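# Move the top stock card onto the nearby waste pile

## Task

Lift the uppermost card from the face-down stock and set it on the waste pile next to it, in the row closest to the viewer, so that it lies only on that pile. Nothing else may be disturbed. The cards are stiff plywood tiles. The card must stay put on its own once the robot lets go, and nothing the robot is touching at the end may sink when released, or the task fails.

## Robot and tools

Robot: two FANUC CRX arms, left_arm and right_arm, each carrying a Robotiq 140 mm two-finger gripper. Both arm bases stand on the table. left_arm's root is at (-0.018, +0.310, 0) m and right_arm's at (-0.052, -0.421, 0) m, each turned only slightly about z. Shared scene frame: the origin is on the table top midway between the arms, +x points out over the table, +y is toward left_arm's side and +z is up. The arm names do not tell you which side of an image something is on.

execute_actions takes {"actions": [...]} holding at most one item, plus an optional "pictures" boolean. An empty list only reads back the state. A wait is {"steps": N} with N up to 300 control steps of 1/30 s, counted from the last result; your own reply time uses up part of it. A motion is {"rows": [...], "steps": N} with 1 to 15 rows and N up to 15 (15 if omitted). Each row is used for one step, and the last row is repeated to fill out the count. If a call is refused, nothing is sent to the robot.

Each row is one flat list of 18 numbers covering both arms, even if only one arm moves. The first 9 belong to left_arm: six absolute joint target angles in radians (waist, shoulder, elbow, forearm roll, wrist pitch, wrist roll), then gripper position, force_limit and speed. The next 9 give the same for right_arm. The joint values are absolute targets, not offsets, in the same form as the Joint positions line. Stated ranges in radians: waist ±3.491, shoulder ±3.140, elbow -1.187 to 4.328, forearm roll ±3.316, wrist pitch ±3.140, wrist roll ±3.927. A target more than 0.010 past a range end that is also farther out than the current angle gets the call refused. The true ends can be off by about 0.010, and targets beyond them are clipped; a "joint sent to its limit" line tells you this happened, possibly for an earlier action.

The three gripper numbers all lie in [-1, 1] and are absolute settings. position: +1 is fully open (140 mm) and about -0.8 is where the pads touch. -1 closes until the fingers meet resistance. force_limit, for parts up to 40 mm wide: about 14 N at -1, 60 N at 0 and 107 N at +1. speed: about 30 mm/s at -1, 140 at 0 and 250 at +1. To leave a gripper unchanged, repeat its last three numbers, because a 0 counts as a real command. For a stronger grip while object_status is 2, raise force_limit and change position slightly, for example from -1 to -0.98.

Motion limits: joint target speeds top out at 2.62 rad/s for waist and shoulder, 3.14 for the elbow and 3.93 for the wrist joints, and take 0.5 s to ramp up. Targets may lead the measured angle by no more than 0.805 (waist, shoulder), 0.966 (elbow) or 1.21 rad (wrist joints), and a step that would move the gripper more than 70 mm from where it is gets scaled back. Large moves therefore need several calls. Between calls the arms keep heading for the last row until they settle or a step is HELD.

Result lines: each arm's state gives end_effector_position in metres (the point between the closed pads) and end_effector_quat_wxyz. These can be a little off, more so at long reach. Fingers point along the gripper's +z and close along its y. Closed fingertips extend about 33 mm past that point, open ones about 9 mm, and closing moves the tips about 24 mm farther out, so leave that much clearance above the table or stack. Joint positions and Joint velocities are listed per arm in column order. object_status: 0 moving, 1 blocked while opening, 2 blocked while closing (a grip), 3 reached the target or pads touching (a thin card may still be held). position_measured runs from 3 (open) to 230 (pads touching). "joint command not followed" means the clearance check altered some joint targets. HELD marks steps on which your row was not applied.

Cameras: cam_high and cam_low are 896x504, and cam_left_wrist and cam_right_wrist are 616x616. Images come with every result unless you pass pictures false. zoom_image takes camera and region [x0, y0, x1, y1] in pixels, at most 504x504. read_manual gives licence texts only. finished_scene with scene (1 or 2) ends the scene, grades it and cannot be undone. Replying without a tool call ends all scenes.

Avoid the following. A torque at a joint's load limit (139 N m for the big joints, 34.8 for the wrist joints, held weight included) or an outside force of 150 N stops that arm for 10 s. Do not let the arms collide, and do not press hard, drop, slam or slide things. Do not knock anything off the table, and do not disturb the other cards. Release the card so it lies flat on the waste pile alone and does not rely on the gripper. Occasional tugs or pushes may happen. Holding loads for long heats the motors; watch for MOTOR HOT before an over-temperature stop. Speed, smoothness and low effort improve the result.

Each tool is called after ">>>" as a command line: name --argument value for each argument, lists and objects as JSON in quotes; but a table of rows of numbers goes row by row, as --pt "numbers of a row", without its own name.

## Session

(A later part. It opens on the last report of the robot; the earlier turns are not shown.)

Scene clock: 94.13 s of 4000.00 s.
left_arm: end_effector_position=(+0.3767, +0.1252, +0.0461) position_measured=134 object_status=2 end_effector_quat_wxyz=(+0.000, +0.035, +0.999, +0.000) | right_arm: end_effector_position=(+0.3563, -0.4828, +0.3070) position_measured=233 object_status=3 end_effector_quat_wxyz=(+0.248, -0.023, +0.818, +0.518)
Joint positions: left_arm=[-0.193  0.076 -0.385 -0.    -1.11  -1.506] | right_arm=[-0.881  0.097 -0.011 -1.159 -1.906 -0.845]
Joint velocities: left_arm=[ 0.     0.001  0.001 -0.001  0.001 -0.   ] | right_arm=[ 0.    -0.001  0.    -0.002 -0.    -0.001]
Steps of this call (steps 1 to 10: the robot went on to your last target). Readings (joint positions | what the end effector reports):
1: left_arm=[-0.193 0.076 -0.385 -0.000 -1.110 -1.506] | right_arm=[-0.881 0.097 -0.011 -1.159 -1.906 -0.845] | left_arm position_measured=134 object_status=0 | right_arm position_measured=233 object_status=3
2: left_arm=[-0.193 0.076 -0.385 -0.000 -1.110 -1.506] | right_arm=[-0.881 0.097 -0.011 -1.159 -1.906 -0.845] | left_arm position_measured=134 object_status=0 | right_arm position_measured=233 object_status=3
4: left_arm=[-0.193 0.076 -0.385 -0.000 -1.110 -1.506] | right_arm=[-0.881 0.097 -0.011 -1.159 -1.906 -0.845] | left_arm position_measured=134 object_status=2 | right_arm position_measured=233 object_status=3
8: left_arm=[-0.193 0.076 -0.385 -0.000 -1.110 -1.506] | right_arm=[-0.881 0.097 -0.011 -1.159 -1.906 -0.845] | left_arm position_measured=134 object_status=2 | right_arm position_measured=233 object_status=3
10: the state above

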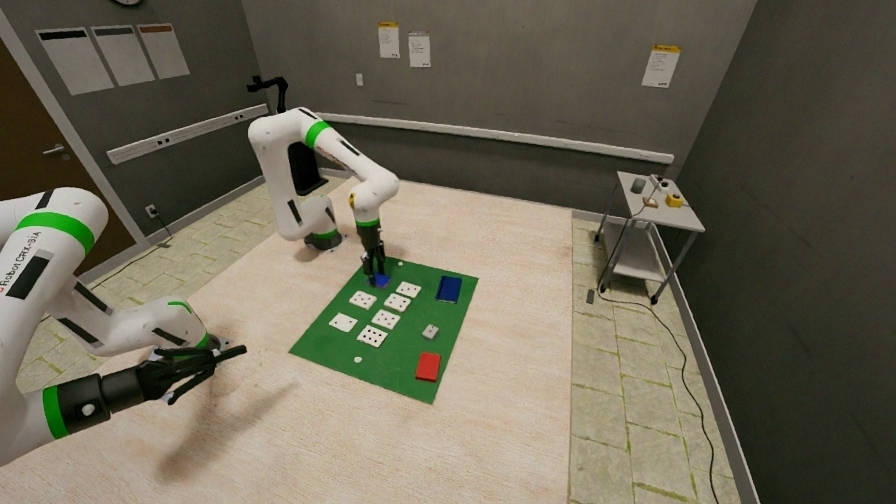

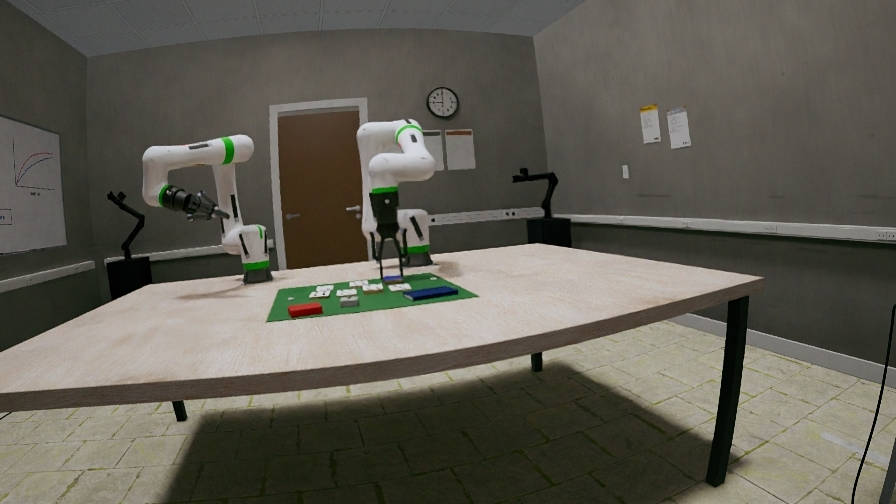

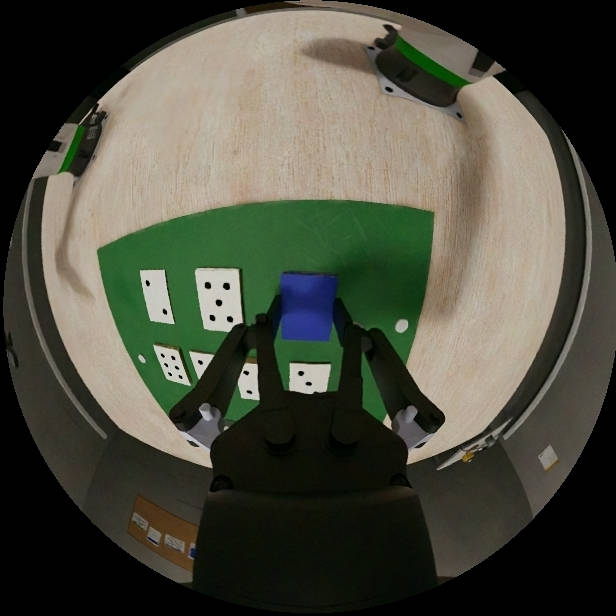

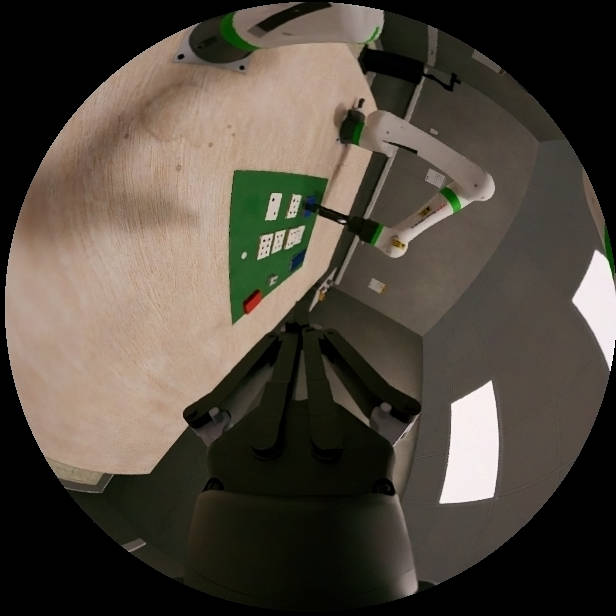

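>>> execute_actions --actions '[{"rows":[[-0.193,0.0756,-0.3851,0,-1.11,-1.506,-0.2,-0.3,-0.5,-0.881,0.097,-0.011,-1.159,-1.906,-0.845,-1,0,0]],"steps":10}]' --pictures false

>>> execute_actions --actions '[{"rows":[[-0.193,0.0596,-0.3643,0,-1.147,-1.506,-0.2,-0.3,-0.5,-0.881,0.097,-0.011,-1.159,-1.906,-0.845,-1,0,0]]}]'

>>> zoom_image --camera "cam_low" --region '[340, 250, 420, 300]'

>>> zoom_image --camera "cam_high" --region '[340, 255, 420, 315]'

Scene clock: 104.23 s of 4000.00 s.
left_arm: end_effector_position=(+0.3767, +0.1251, +0.0461) position_measured=138 object_status=2 end_effector_quat_wxyz=(+0.000, +0.035, +0.999, -0.000) | right_arm: end_effector_position=(+0.3563, -0.4828, +0.3070) position_measured=233 object_status=3 end_effector_quat_wxyz=(+0.248, -0.023, +0.818, +0.518)
Joint positions: left_arm=[-0.193  0.076 -0.385  0.    -1.11  -1.506] | right_arm=[-0.881  0.097 -0.011 -1.159 -1.906 -0.845]
Joint velocities: left_arm=[-0.001 -0.001 -0.001  0.001 -0.002 -0.001] | right_arm=[-0.001  0.001 -0.    -0.    -0.     0.   ]
Steps of this call (steps 1 to 15: the robot went on to your last target; steps 16 to 90: nothing new was sent; then 6.77 s passed at rest; steps 91 to 100: all 10 steps of this action). Readings (joint positions | what the end effector reports):
91: left_arm=[-0.193 0.076 -0.385 0.000 -1.110 -1.506] | right_arm=[-0.881 0.097 -0.011 -1.159 -1.906 -0.845] | left_arm position_measured=134 object_status=0 | right_arm position_measured=233 object_status=3
92: left_arm=[-0.193 0.076 -0.385 0.000 -1.110 -1.506] | right_arm=[-0.881 0.097 -0.011 -1.159 -1.906 -0.845] | left_arm position_measured=138 object_status=0 | right_arm position_measured=233 object_status=3
94: left_arm=[-0.193 0.076 -0.385 0.000 -1.110 -1.506] | right_arm=[-0.881 0.097 -0.011 -1.159 -1.906 -0.845] | left_arm position_measured=138 object_status=0 | right_arm position_measured=233 object_status=3
98: left_arm=[-0.193 0.076 -0.385 0.000 -1.110 -1.506] | right_arm=[-0.881 0.097 -0.011 -1.159 -1.906 -0.845] | left_arm position_measured=138 object_status=2 | right_arm position_measured=233 object_status=3
100: the state above

Scene clock: 104.73 s of 4000.00 s.
left_arm: end_effector_position=(+0.3768, +0.1251, +0.0609) position_measured=138 object_status=2 end_effector_quat_wxyz=(-0.000, +0.035, +0.999, -0.000) | right_arm: end_effector_position=(+0.3563, -0.4828, +0.3070) position_measured=233 object_status=3 end_effector_quat_wxyz=(+0.248, -0.023, +0.818, +0.518)
Joint positions: left_arm=[-0.193  0.06  -0.364  0.    -1.147 -1.506] | right_arm=[-0.881  0.097 -0.011 -1.159 -1.906 -0.845]
Joint velocities: left_arm=[-0.001 -0.     0.002 -0.    -0.001 -0.001] | right_arm=[-0.     0.     0.     0.     0.     0.001]
Steps of this call (steps 1 to 15: all 15 steps of this action). Readings (joint positions | what the end effector reports):
1: left_arm=[-0.193 0.076 -0.385 0.000 -1.110 -1.506] | right_arm=[-0.881 0.097 -0.011 -1.159 -1.906 -0.845] | left_arm position_measured=138 object_status=2 | right_arm position_measured=233 object_status=3
2: left_arm=[-0.193 0.074 -0.383 0.000 -1.115 -1.506] | right_arm=[-0.881 0.097 -0.011 -1.159 -1.906 -0.845] | left_arm position_measured=138 object_status=2 | right_arm position_measured=233 object_status=3
4: left_arm=[-0.193 0.063 -0.369 0.000 -1.140 -1.506] | right_arm=[-0.881 0.097 -0.011 -1.159 -1.906 -0.845] | left_arm position_measured=138 object_status=2 | right_arm position_measured=233 object_status=3
8: left_arm=[-0.193 0.060 -0.365 0.000 -1.147 -1.506] | right_arm=[-0.881 0.097 -0.011 -1.159 -1.906 -0.845] | left_arm position_measured=138 object_status=2 | right_arm position_measured=233 object_status=3
15: the state above

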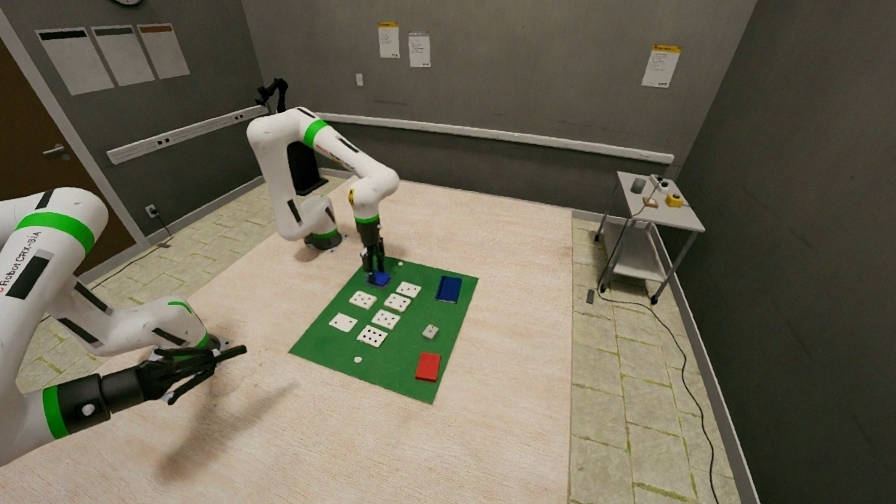

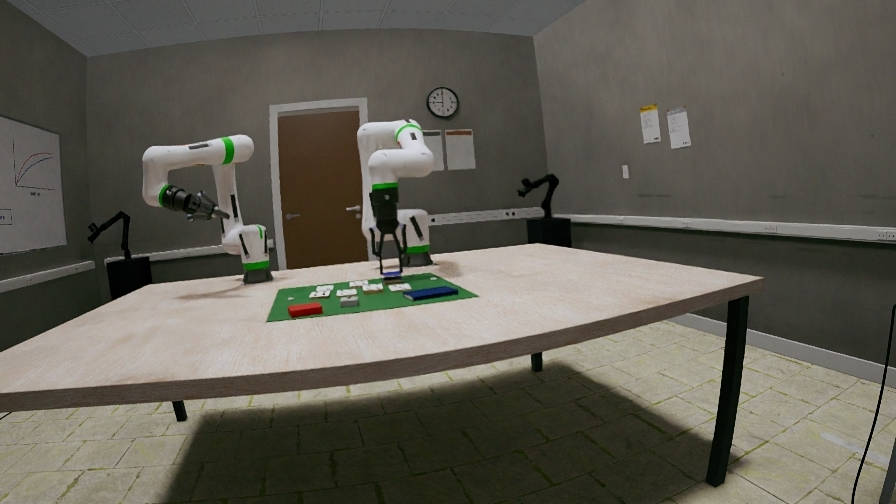

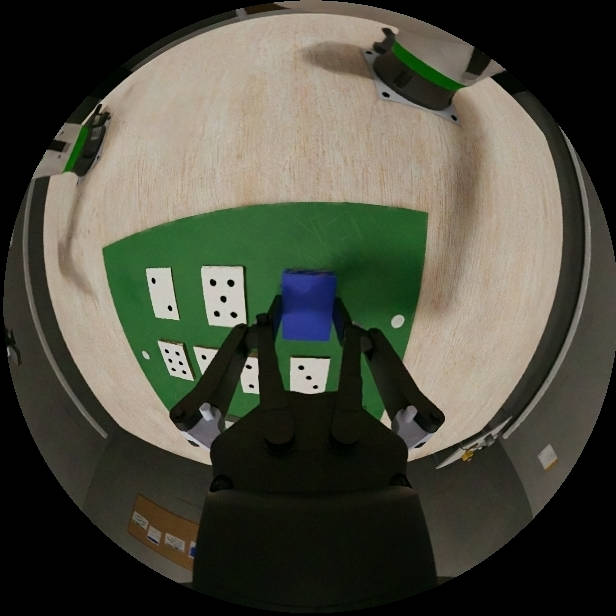

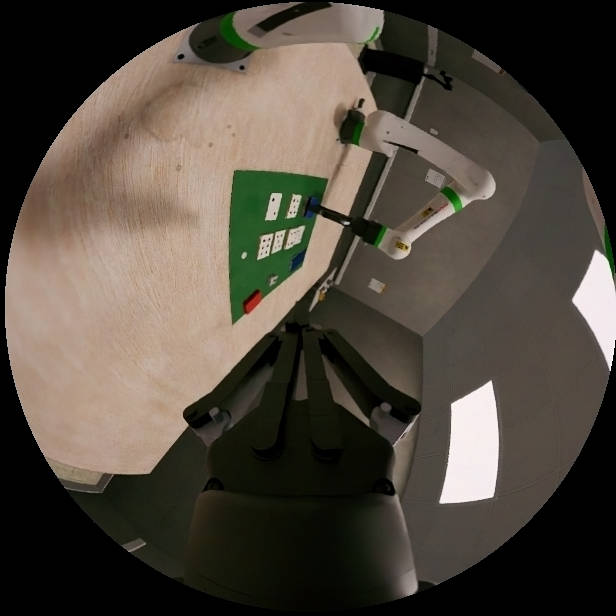

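Region (340, 250, 420, 300) of cam_low's 896x504 image, scaled by 6.300, with more detail than that image has; it fills the top 315 rows of this view, and the rest is white.

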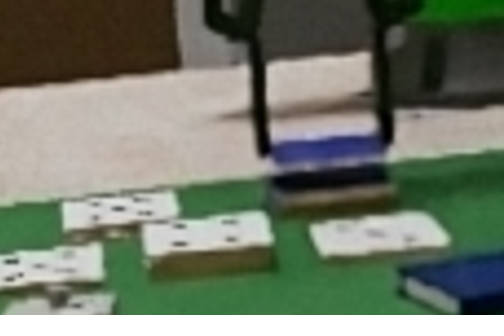

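Region (340, 255, 420, 315) of cam_high's 896x504 image, scaled by 6.300, with more detail than that image has; it fills the top 378 rows of this view, and the rest is white.

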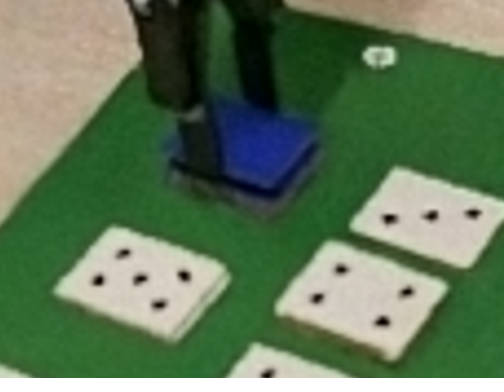

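>>> execute_actions --actions '[{"rows":[[-0.4405,0.1784,-0.2306,0,-1.1618,-1.238,-0.2,-0.3,-0.5,-0.881,0.097,-0.011,-1.159,-1.906,-0.845,-1,0,0]]}]' --pictures false

>>> execute_actions --actions '[{"steps":10}]'

>>> zoom_image --camera "cam_low" --region '[330, 250, 410, 300]'

>>> zoom_image --camera "cam_left_wrist" --region '[200, 220, 420, 380]'

Scene clock: 119.40 s of 4000.00 s.
left_arm: end_effector_position=(+0.3668, +0.0152, +0.0609) position_measured=138 object_status=2 end_effector_quat_wxyz=(-0.000, +0.025, +1.000, +0.000) | right_arm: end_effector_position=(+0.3563, -0.4828, +0.3070) position_measured=233 object_status=3 end_effector_quat_wxyz=(+0.248, -0.023, +0.818, +0.518)
Joint positions: left_arm=[-0.44   0.178 -0.231 -0.    -1.162 -1.238] | right_arm=[-0.881  0.097 -0.011 -1.159 -1.906 -0.845]
Joint velocities: left_arm=[-0.006  0.001  0.004 -0.001 -0.002  0.009] | right_arm=[-0.002  0.    -0.     0.003  0.003  0.002]
Steps of this call (steps 1 to 15: the robot went on to your last target; steps 16 to 90: nothing new was sent; then 11.17 s passed at rest; steps 91 to 105: all 15 steps of this action). Readings (joint positions | what the end effector reports):
91: left_arm=[-0.193 0.060 -0.364 -0.000 -1.147 -1.506] | right_arm=[-0.881 0.097 -0.011 -1.159 -1.906 -0.845] | left_arm position_measured=138 object_status=2 | right_arm position_measured=233 object_status=3
92: left_arm=[-0.197 0.061 -0.362 -0.000 -1.147 -1.503] | right_arm=[-0.881 0.097 -0.011 -1.159 -1.906 -0.845] | left_arm position_measured=138 object_status=2 | right_arm position_measured=233 object_status=3
94: left_arm=[-0.220 0.072 -0.350 -0.000 -1.149 -1.477] | right_arm=[-0.881 0.097 -0.011 -1.159 -1.906 -0.845] | left_arm position_measured=138 object_status=2 | right_arm position_measured=233 object_status=3
98: left_arm=[-0.330 0.125 -0.291 -0.000 -1.155 -1.359] | right_arm=[-0.881 0.097 -0.011 -1.159 -1.906 -0.845] | left_arm position_measured=138 object_status=2 | right_arm position_measured=233 object_status=3
105: the state above

Scene clock: 119.73 s of 4000.00 s.
left_arm: end_effector_position=(+0.3668, +0.0150, +0.0609) position_measured=138 object_status=2 end_effector_quat_wxyz=(+0.000, +0.025, +1.000, +0.000) | right_arm: end_effector_position=(+0.3563, -0.4828, +0.3070) position_measured=233 object_status=3 end_effector_quat_wxyz=(+0.248, -0.023, +0.818, +0.518)
Joint positions: left_arm=[-0.44   0.178 -0.231 -0.    -1.162 -1.238] | right_arm=[-0.881  0.097 -0.011 -1.159 -1.906 -0.845]
Joint velocities: left_arm=[0.001 0.    0.001 0.002 0.001 0.   ] | right_arm=[-0.     0.     0.     0.001  0.    -0.001]
Steps of this call (steps 1 to 10: the robot went on to your last target). Readings (joint positions | what the end effector reports):
1: left_arm=[-0.440 0.178 -0.231 -0.000 -1.162 -1.238] | right_arm=[-0.881 0.097 -0.011 -1.159 -1.906 -0.845] | left_arm position_measured=138 object_status=2 | right_arm position_measured=233 object_status=3
2: left_arm=[-0.440 0.178 -0.231 -0.000 -1.162 -1.238] | right_arm=[-0.881 0.097 -0.011 -1.159 -1.906 -0.845] | left_arm position_measured=138 object_status=2 | right_arm position_measured=233 object_status=3
4: left_arm=[-0.440 0.178 -0.231 -0.000 -1.162 -1.238] | right_arm=[-0.881 0.097 -0.011 -1.159 -1.906 -0.845] | left_arm position_measured=138 object_status=2 | right_arm position_measured=233 object_status=3
8: left_arm=[-0.440 0.178 -0.231 -0.000 -1.162 -1.238] | right_arm=[-0.881 0.097 -0.011 -1.159 -1.906 -0.845] | left_arm position_measured=138 object_status=2 | right_arm position_measured=233 object_status=3
10: the state above

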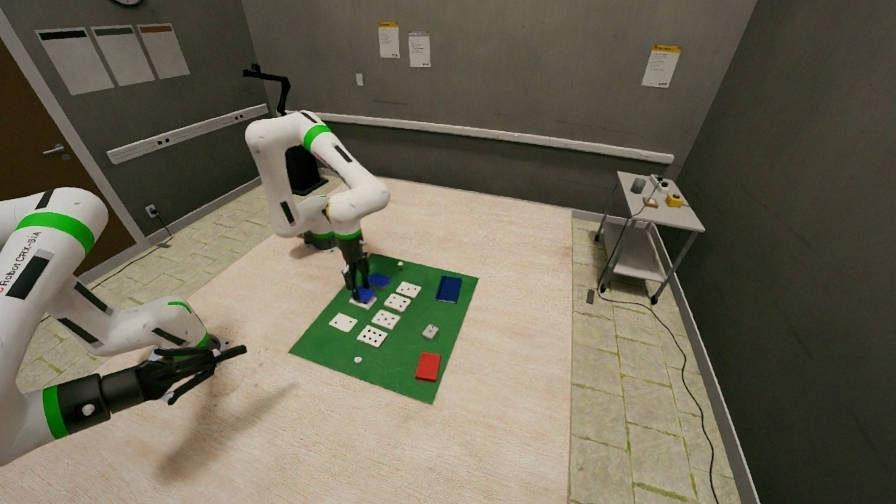

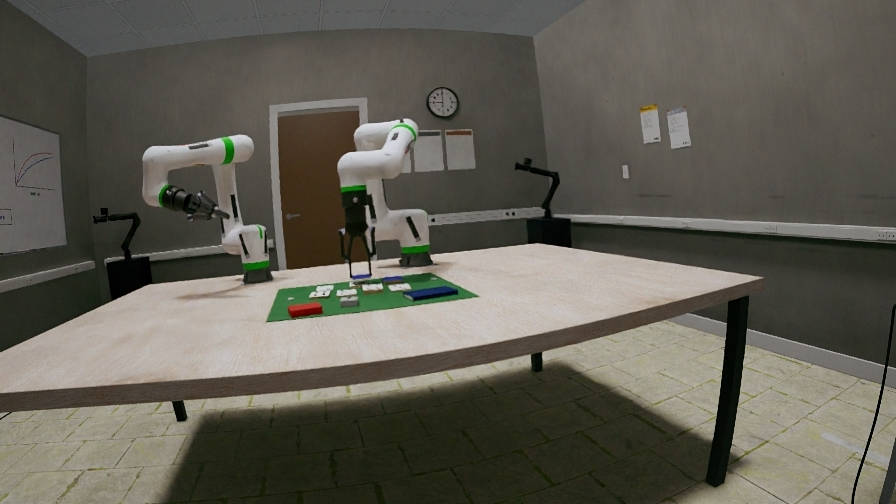

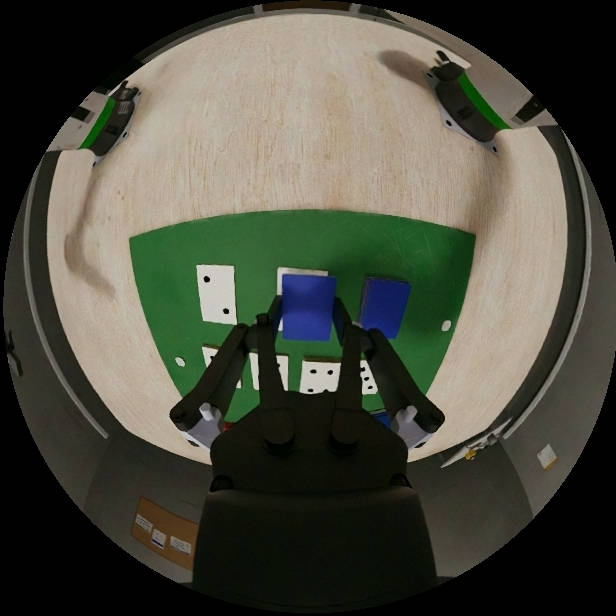

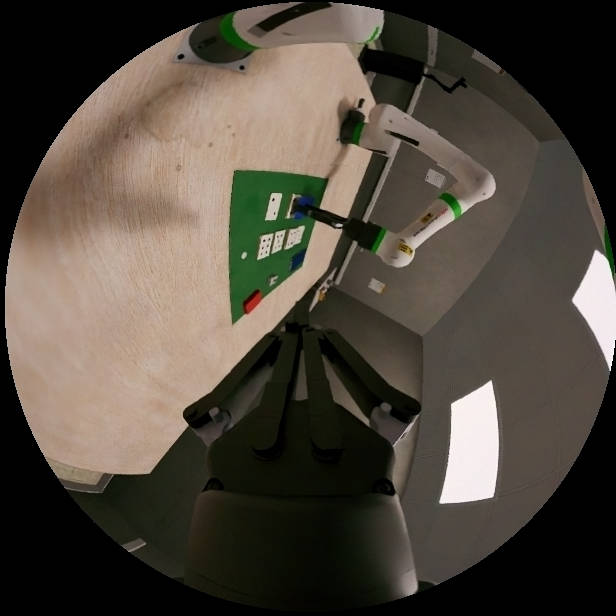

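Region (330, 250, 410, 300) of cam_low's 896x504 image, scaled by 6.300, with more detail than that image has; it fills the top 315 rows of this view, and the rest is white.

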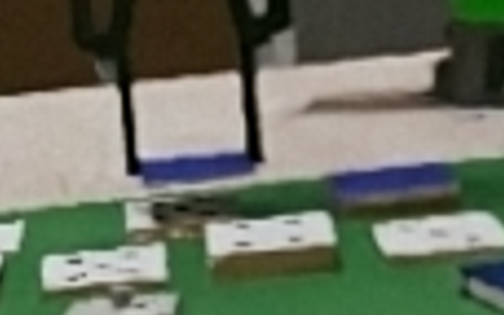

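Region (200, 220, 420, 380) of cam_left_wrist's 616x616 image, scaled by 2.291, with more detail than that image has; it fills the top 367 rows of this view, and the rest is white.

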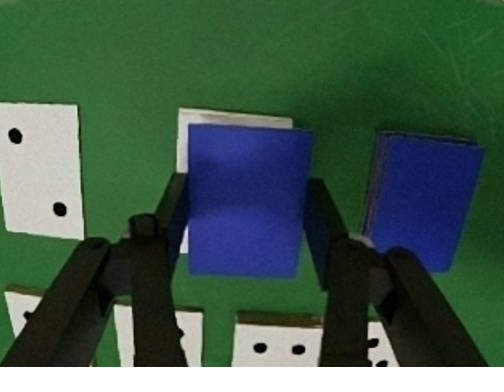

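>>> execute_actions --actions '[{"rows":[[-0.459,0.1944,-0.2522,0,-1.1242,-1.258,-0.2,-0.3,-0.5,-0.881,0.097,-0.011,-1.159,-1.906,-0.845,-1,0,0]]}]'

>>> zoom_image --camera "cam_low" --region '[330, 260, 390, 300]'

>>> zoom_image --camera "cam_high" --region '[330, 265, 410, 325]'

Scene clock: 129.67 s of 4000.00 s.
left_arm: end_effector_position=(+0.3610, +0.0079, +0.0450) position_measured=138 object_status=2 end_effector_quat_wxyz=(-0.000, +0.044, +0.999, -0.000) | right_arm: end_effector_position=(+0.3563, -0.4828, +0.3070) position_measured=233 object_status=3 end_effector_quat_wxyz=(+0.248, -0.023, +0.818, +0.518)
Joint positions: left_arm=[-0.459  0.195 -0.252  0.    -1.124 -1.258] | right_arm=[-0.881  0.097 -0.011 -1.159 -1.906 -0.845]
Joint velocities: left_arm=[-0.     0.001 -0.002 -0.001  0.003 -0.001] | right_arm=[ 0.001 -0.     0.     0.     0.001  0.001]
Steps of this call (steps 1 to 15: the robot went on to your last target; steps 16 to 90: nothing new was sent; then 6.43 s passed at rest; steps 91 to 105: all 15 steps of this action). Readings (joint positions | what the end effector reports):
91: left_arm=[-0.441 0.179 -0.231 0.000 -1.162 -1.238] | right_arm=[-0.881 0.097 -0.011 -1.159 -1.906 -0.845] | left_arm position_measured=138 object_status=2 | right_arm position_measured=233 object_status=3
92: left_arm=[-0.443 0.180 -0.232 0.000 -1.156 -1.239] | right_arm=[-0.881 0.097 -0.011 -1.159 -1.906 -0.845] | left_arm position_measured=138 object_status=2 | right_arm position_measured=233 object_status=3
94: left_arm=[-0.456 0.191 -0.248 0.000 -1.132 -1.253] | right_arm=[-0.881 0.097 -0.011 -1.159 -1.906 -0.845] | left_arm position_measured=138 object_status=2 | right_arm position_measured=233 object_status=3
98: left_arm=[-0.459 0.195 -0.252 0.000 -1.124 -1.258] | right_arm=[-0.881 0.097 -0.011 -1.159 -1.906 -0.845] | left_arm position_measured=138 object_status=2 | right_arm position_measured=233 object_status=3
105: the state above

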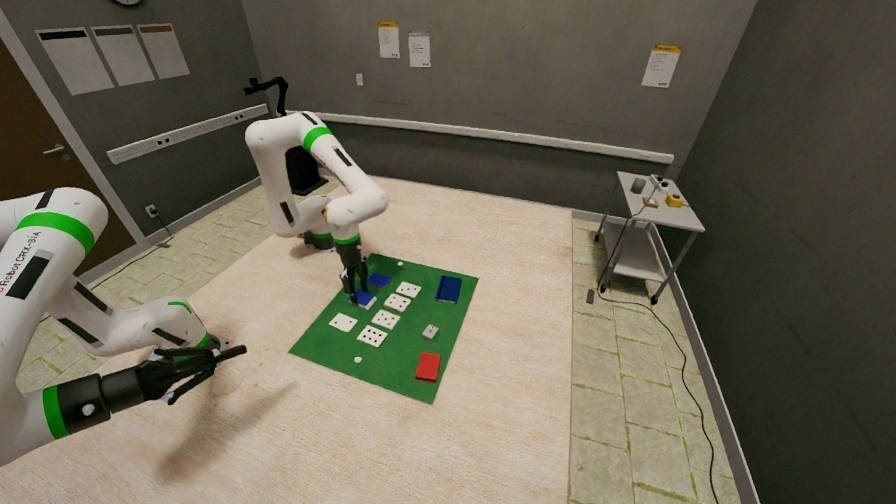

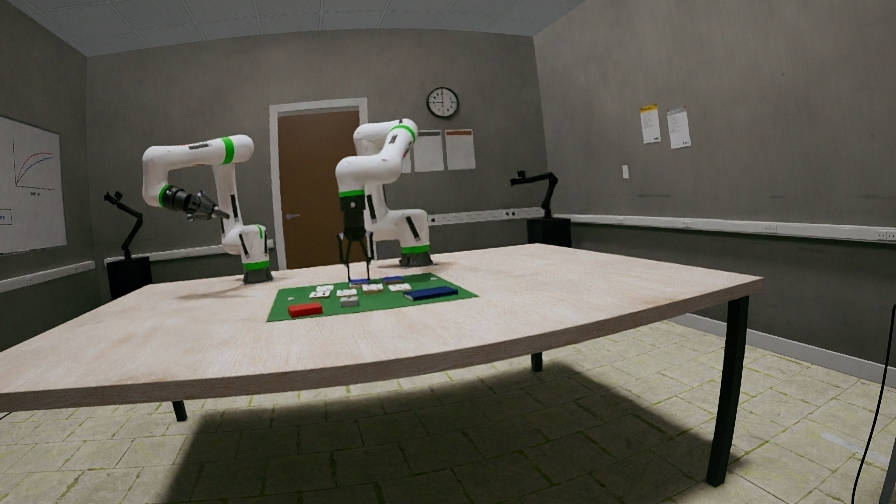

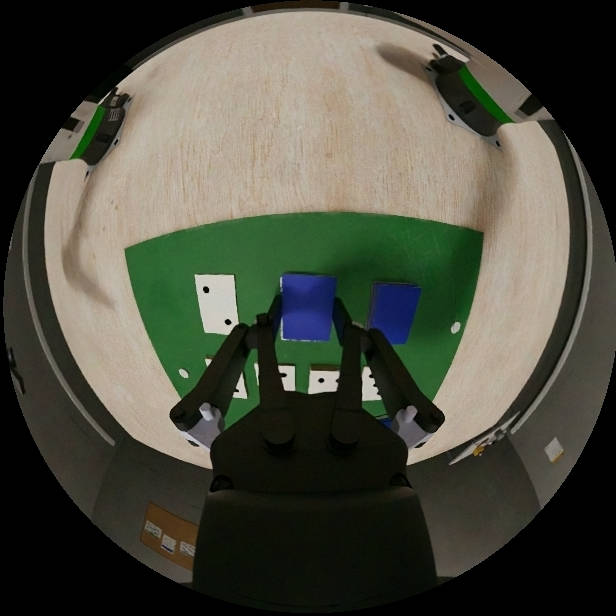

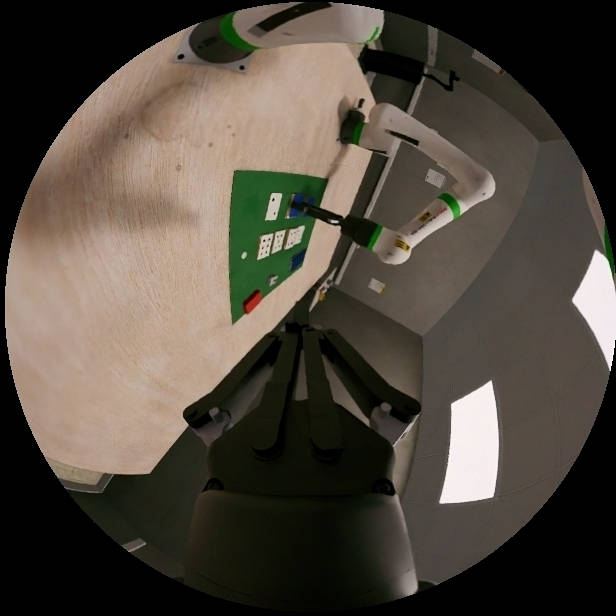

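Region (330, 260, 390, 300) of cam_low's 896x504 image, scaled by 8.400, with more detail than that image has.

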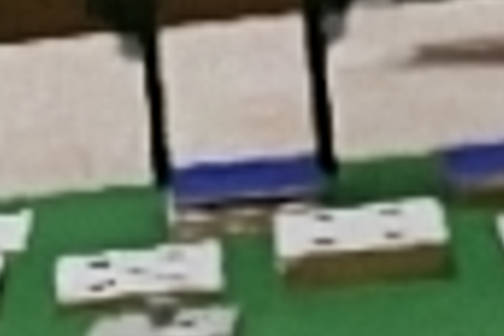

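Region (330, 265, 410, 325) of cam_high's 896x504 image, scaled by 6.300, with more detail than that image has; it fills the top 378 rows of this view, and the rest is white.

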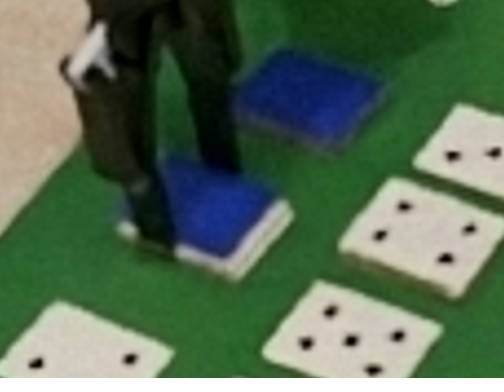

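>>> execute_actions --actions '[{"rows":[[-0.459,0.2059,-0.2446,0,-1.1201,-1.258,-0.2,-0.3,-0.5,-0.881,0.097,-0.011,-1.159,-1.906,-0.845,-1,0,0]],"steps":10}]' --pictures false

>>> execute_actions --actions '[{"rows":[[-0.459,0.2059,-0.2446,0,-1.1201,-1.258,0.15,-0.3,-0.5,-0.881,0.097,-0.011,-1.159,-1.906,-0.845,-1,0,0]],"steps":12}]' --pictures false

>>> execute_actions --actions '[{"rows":[[-0.459,0.166,-0.19,0,-1.214,-1.258,0.15,-0.3,-0.5,-0.881,0.097,-0.011,-1.159,-1.906,-0.845,-1,0,0]]}]'

>>> zoom_image --camera "cam_high" --region '[330, 265, 410, 325]'

Scene clock: 144.07 s of 4000.00 s.
left_arm: end_effector_position=(+0.3646, +0.0064, +0.0426) position_measured=138 object_status=2 end_effector_quat_wxyz=(+0.000, +0.044, +0.999, -0.000) | right_arm: end_effector_position=(+0.3563, -0.4828, +0.3070) position_measured=233 object_status=3 end_effector_quat_wxyz=(+0.248, -0.023, +0.818, +0.518)
Joint positions: left_arm=[-0.459  0.206 -0.245 -0.    -1.12  -1.258] | right_arm=[-0.881  0.097 -0.011 -1.159 -1.906 -0.845]
Joint velocities: left_arm=[-0.     0.    -0.     0.    -0.001 -0.   ] | right_arm=[-0.002 -0.     0.    -0.001  0.001  0.001]
Steps of this call (steps 1 to 15: the robot went on to your last target; steps 16 to 90: nothing new was sent; then 11.07 s passed at rest; steps 91 to 100: all 10 steps of this action). Readings (joint positions | what the end effector reports):
91: left_arm=[-0.459 0.194 -0.252 -0.000 -1.124 -1.258] | right_arm=[-0.881 0.097 -0.011 -1.159 -1.906 -0.845] | left_arm position_measured=138 object_status=2 | right_arm position_measured=233 object_status=3
92: left_arm=[-0.459 0.197 -0.251 -0.000 -1.123 -1.258] | right_arm=[-0.881 0.097 -0.011 -1.159 -1.906 -0.845] | left_arm position_measured=138 object_status=2 | right_arm position_measured=233 object_status=3
94: left_arm=[-0.459 0.205 -0.246 -0.000 -1.120 -1.258] | right_arm=[-0.881 0.097 -0.011 -1.159 -1.906 -0.845] | left_arm position_measured=138 object_status=2 | right_arm position_measured=233 object_status=3
98: left_arm=[-0.459 0.206 -0.245 -0.000 -1.120 -1.258] | right_arm=[-0.881 0.097 -0.011 -1.159 -1.906 -0.845] | left_arm position_measured=138 object_status=2 | right_arm position_measured=233 object_status=3
100: the state above

Scene clock: 144.47 s of 4000.00 s.
left_arm: end_effector_position=(+0.3646, +0.0064, +0.0426) position_measured=110 object_status=0 end_effector_quat_wxyz=(+0.000, +0.044, +0.999, -0.000) | right_arm: end_effector_position=(+0.3563, -0.4828, +0.3070) position_measured=233 object_status=3 end_effector_quat_wxyz=(+0.248, -0.023, +0.818, +0.518)
Joint positions: left_arm=[-0.459  0.206 -0.245 -0.    -1.12  -1.258] | right_arm=[-0.881  0.097 -0.011 -1.159 -1.906 -0.845]
Joint velocities: left_arm=[ 0.    -0.001 -0.001  0.001 -0.    -0.   ] | right_arm=[ 0.002  0.     0.     0.002 -0.001 -0.002]
Steps of this call (steps 1 to 12: all 12 steps of this action). Readings (joint positions | what the end effector reports):
1: left_arm=[-0.459 0.206 -0.245 -0.000 -1.120 -1.258] | right_arm=[-0.881 0.097 -0.011 -1.159 -1.906 -0.845] | left_arm position_measured=138 object_status=0 | right_arm position_measured=233 object_status=3
2: left_arm=[-0.459 0.206 -0.245 -0.000 -1.120 -1.258] | right_arm=[-0.881 0.097 -0.011 -1.159 -1.906 -0.845] | left_arm position_measured=138 object_status=0 | right_arm position_measured=233 object_status=3
4: left_arm=[-0.459 0.206 -0.245 -0.000 -1.120 -1.258] | right_arm=[-0.881 0.097 -0.011 -1.159 -1.906 -0.845] | left_arm position_measured=127 object_status=0 | right_arm position_measured=233 object_status=3
8: left_arm=[-0.459 0.206 -0.245 -0.000 -1.120 -1.258] | right_arm=[-0.881 0.097 -0.011 -1.159 -1.906 -0.845] | left_arm position_measured=110 object_status=0 | right_arm position_measured=233 object_status=3
12: the state above

Scene clock: 144.97 s of 4000.00 s.
left_arm: end_effector_position=(+0.3647, +0.0064, +0.0830) position_measured=110 object_status=3 end_effector_quat_wxyz=(+0.000, +0.044, +0.999, -0.000) | right_arm: end_effector_position=(+0.3563, -0.4828, +0.3070) position_measured=233 object_status=3 end_effector_quat_wxyz=(+0.248, -0.023, +0.818, +0.518)
Joint positions: left_arm=[-0.459  0.166 -0.19  -0.    -1.214 -1.258] | right_arm=[-0.881  0.097 -0.011 -1.159 -1.906 -0.845]
Joint velocities: left_arm=[ 0.    -0.    -0.001 -0.    -0.001  0.   ] | right_arm=[-0.001  0.    -0.     0.001  0.002 -0.001]
Steps of this call (steps 1 to 15: all 15 steps of this action). Readings (joint positions | what the end effector reports):
1: left_arm=[-0.459 0.206 -0.244 -0.000 -1.120 -1.258] | right_arm=[-0.881 0.097 -0.011 -1.159 -1.906 -0.845] | left_arm position_measured=110 object_status=0 | right_arm position_measured=233 object_status=3
2: left_arm=[-0.459 0.204 -0.242 -0.000 -1.125 -1.258] | right_arm=[-0.881 0.097 -0.011 -1.159 -1.906 -0.845] | left_arm position_measured=110 object_status=3 | right_arm position_measured=233 object_status=3
4: left_arm=[-0.459 0.189 -0.221 -0.000 -1.161 -1.258] | right_arm=[-0.881 0.097 -0.011 -1.159 -1.906 -0.845] | left_arm position_measured=110 object_status=3 | right_arm position_measured=233 object_status=3
8: left_arm=[-0.459 0.166 -0.190 -0.000 -1.214 -1.258] | right_arm=[-0.881 0.097 -0.011 -1.159 -1.906 -0.845] | left_arm position_measured=110 object_status=3 | right_arm position_measured=233 object_status=3
15: the state above

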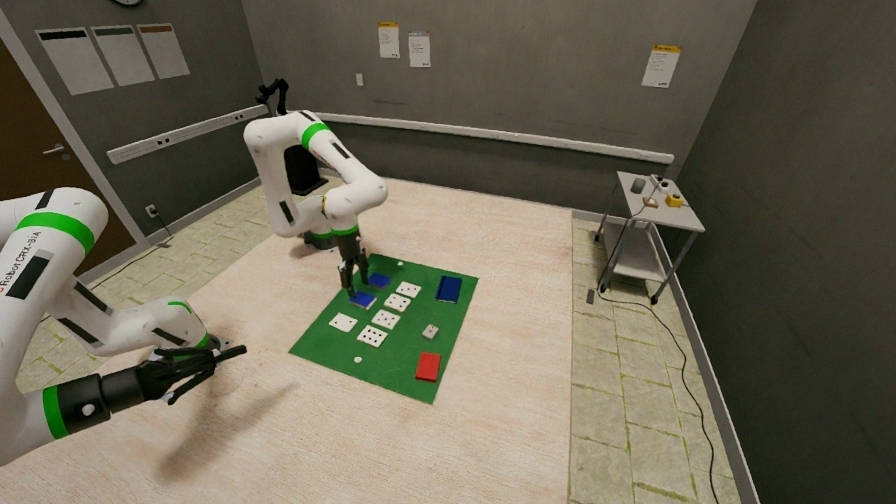

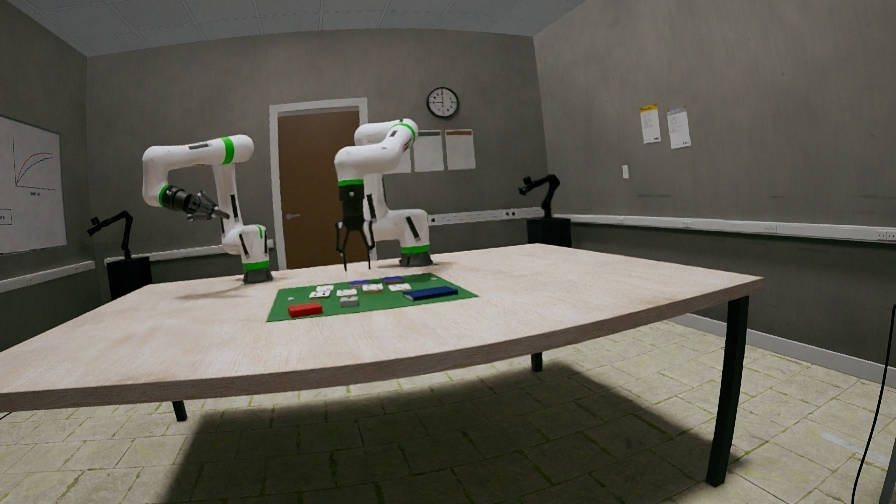

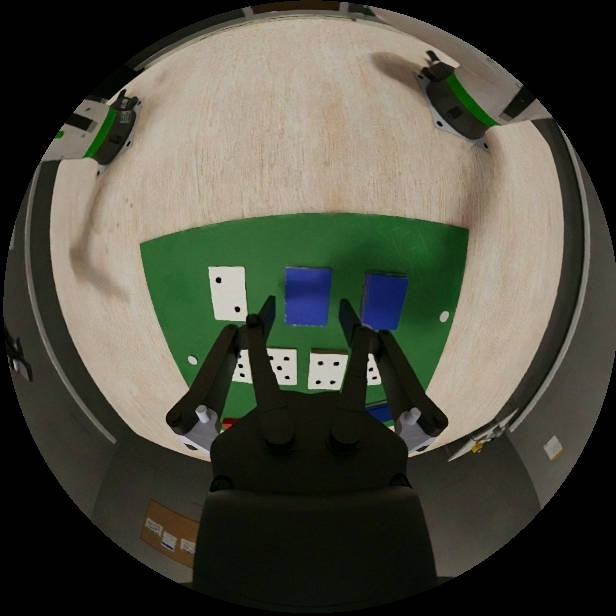

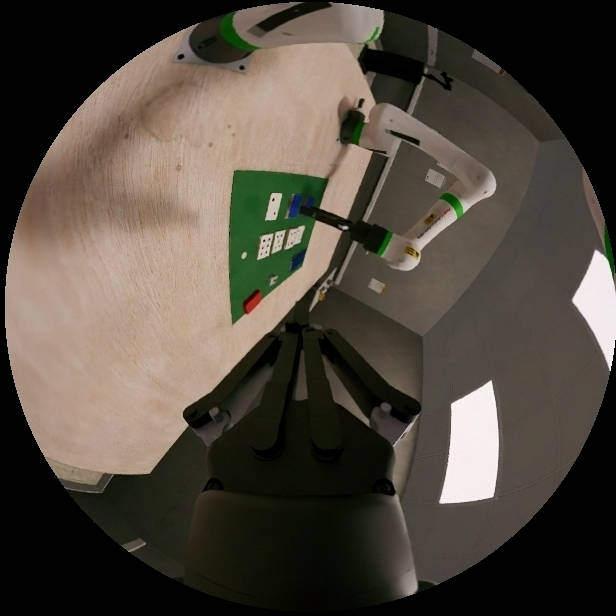

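Region (330, 265, 410, 325) of cam_high's 896x504 image, scaled by 6.300, with more detail than that image has; it fills the top 378 rows of this view, and the rest is white.

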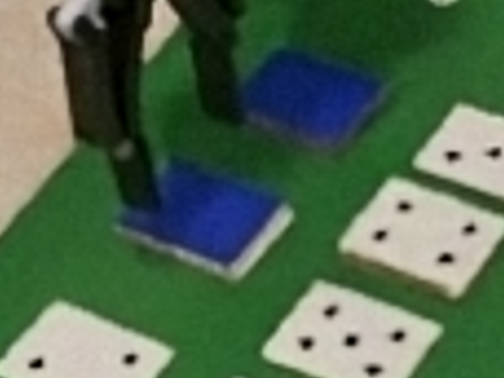

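>>> finished_scene --scene 1

The scene is finished: the task was done.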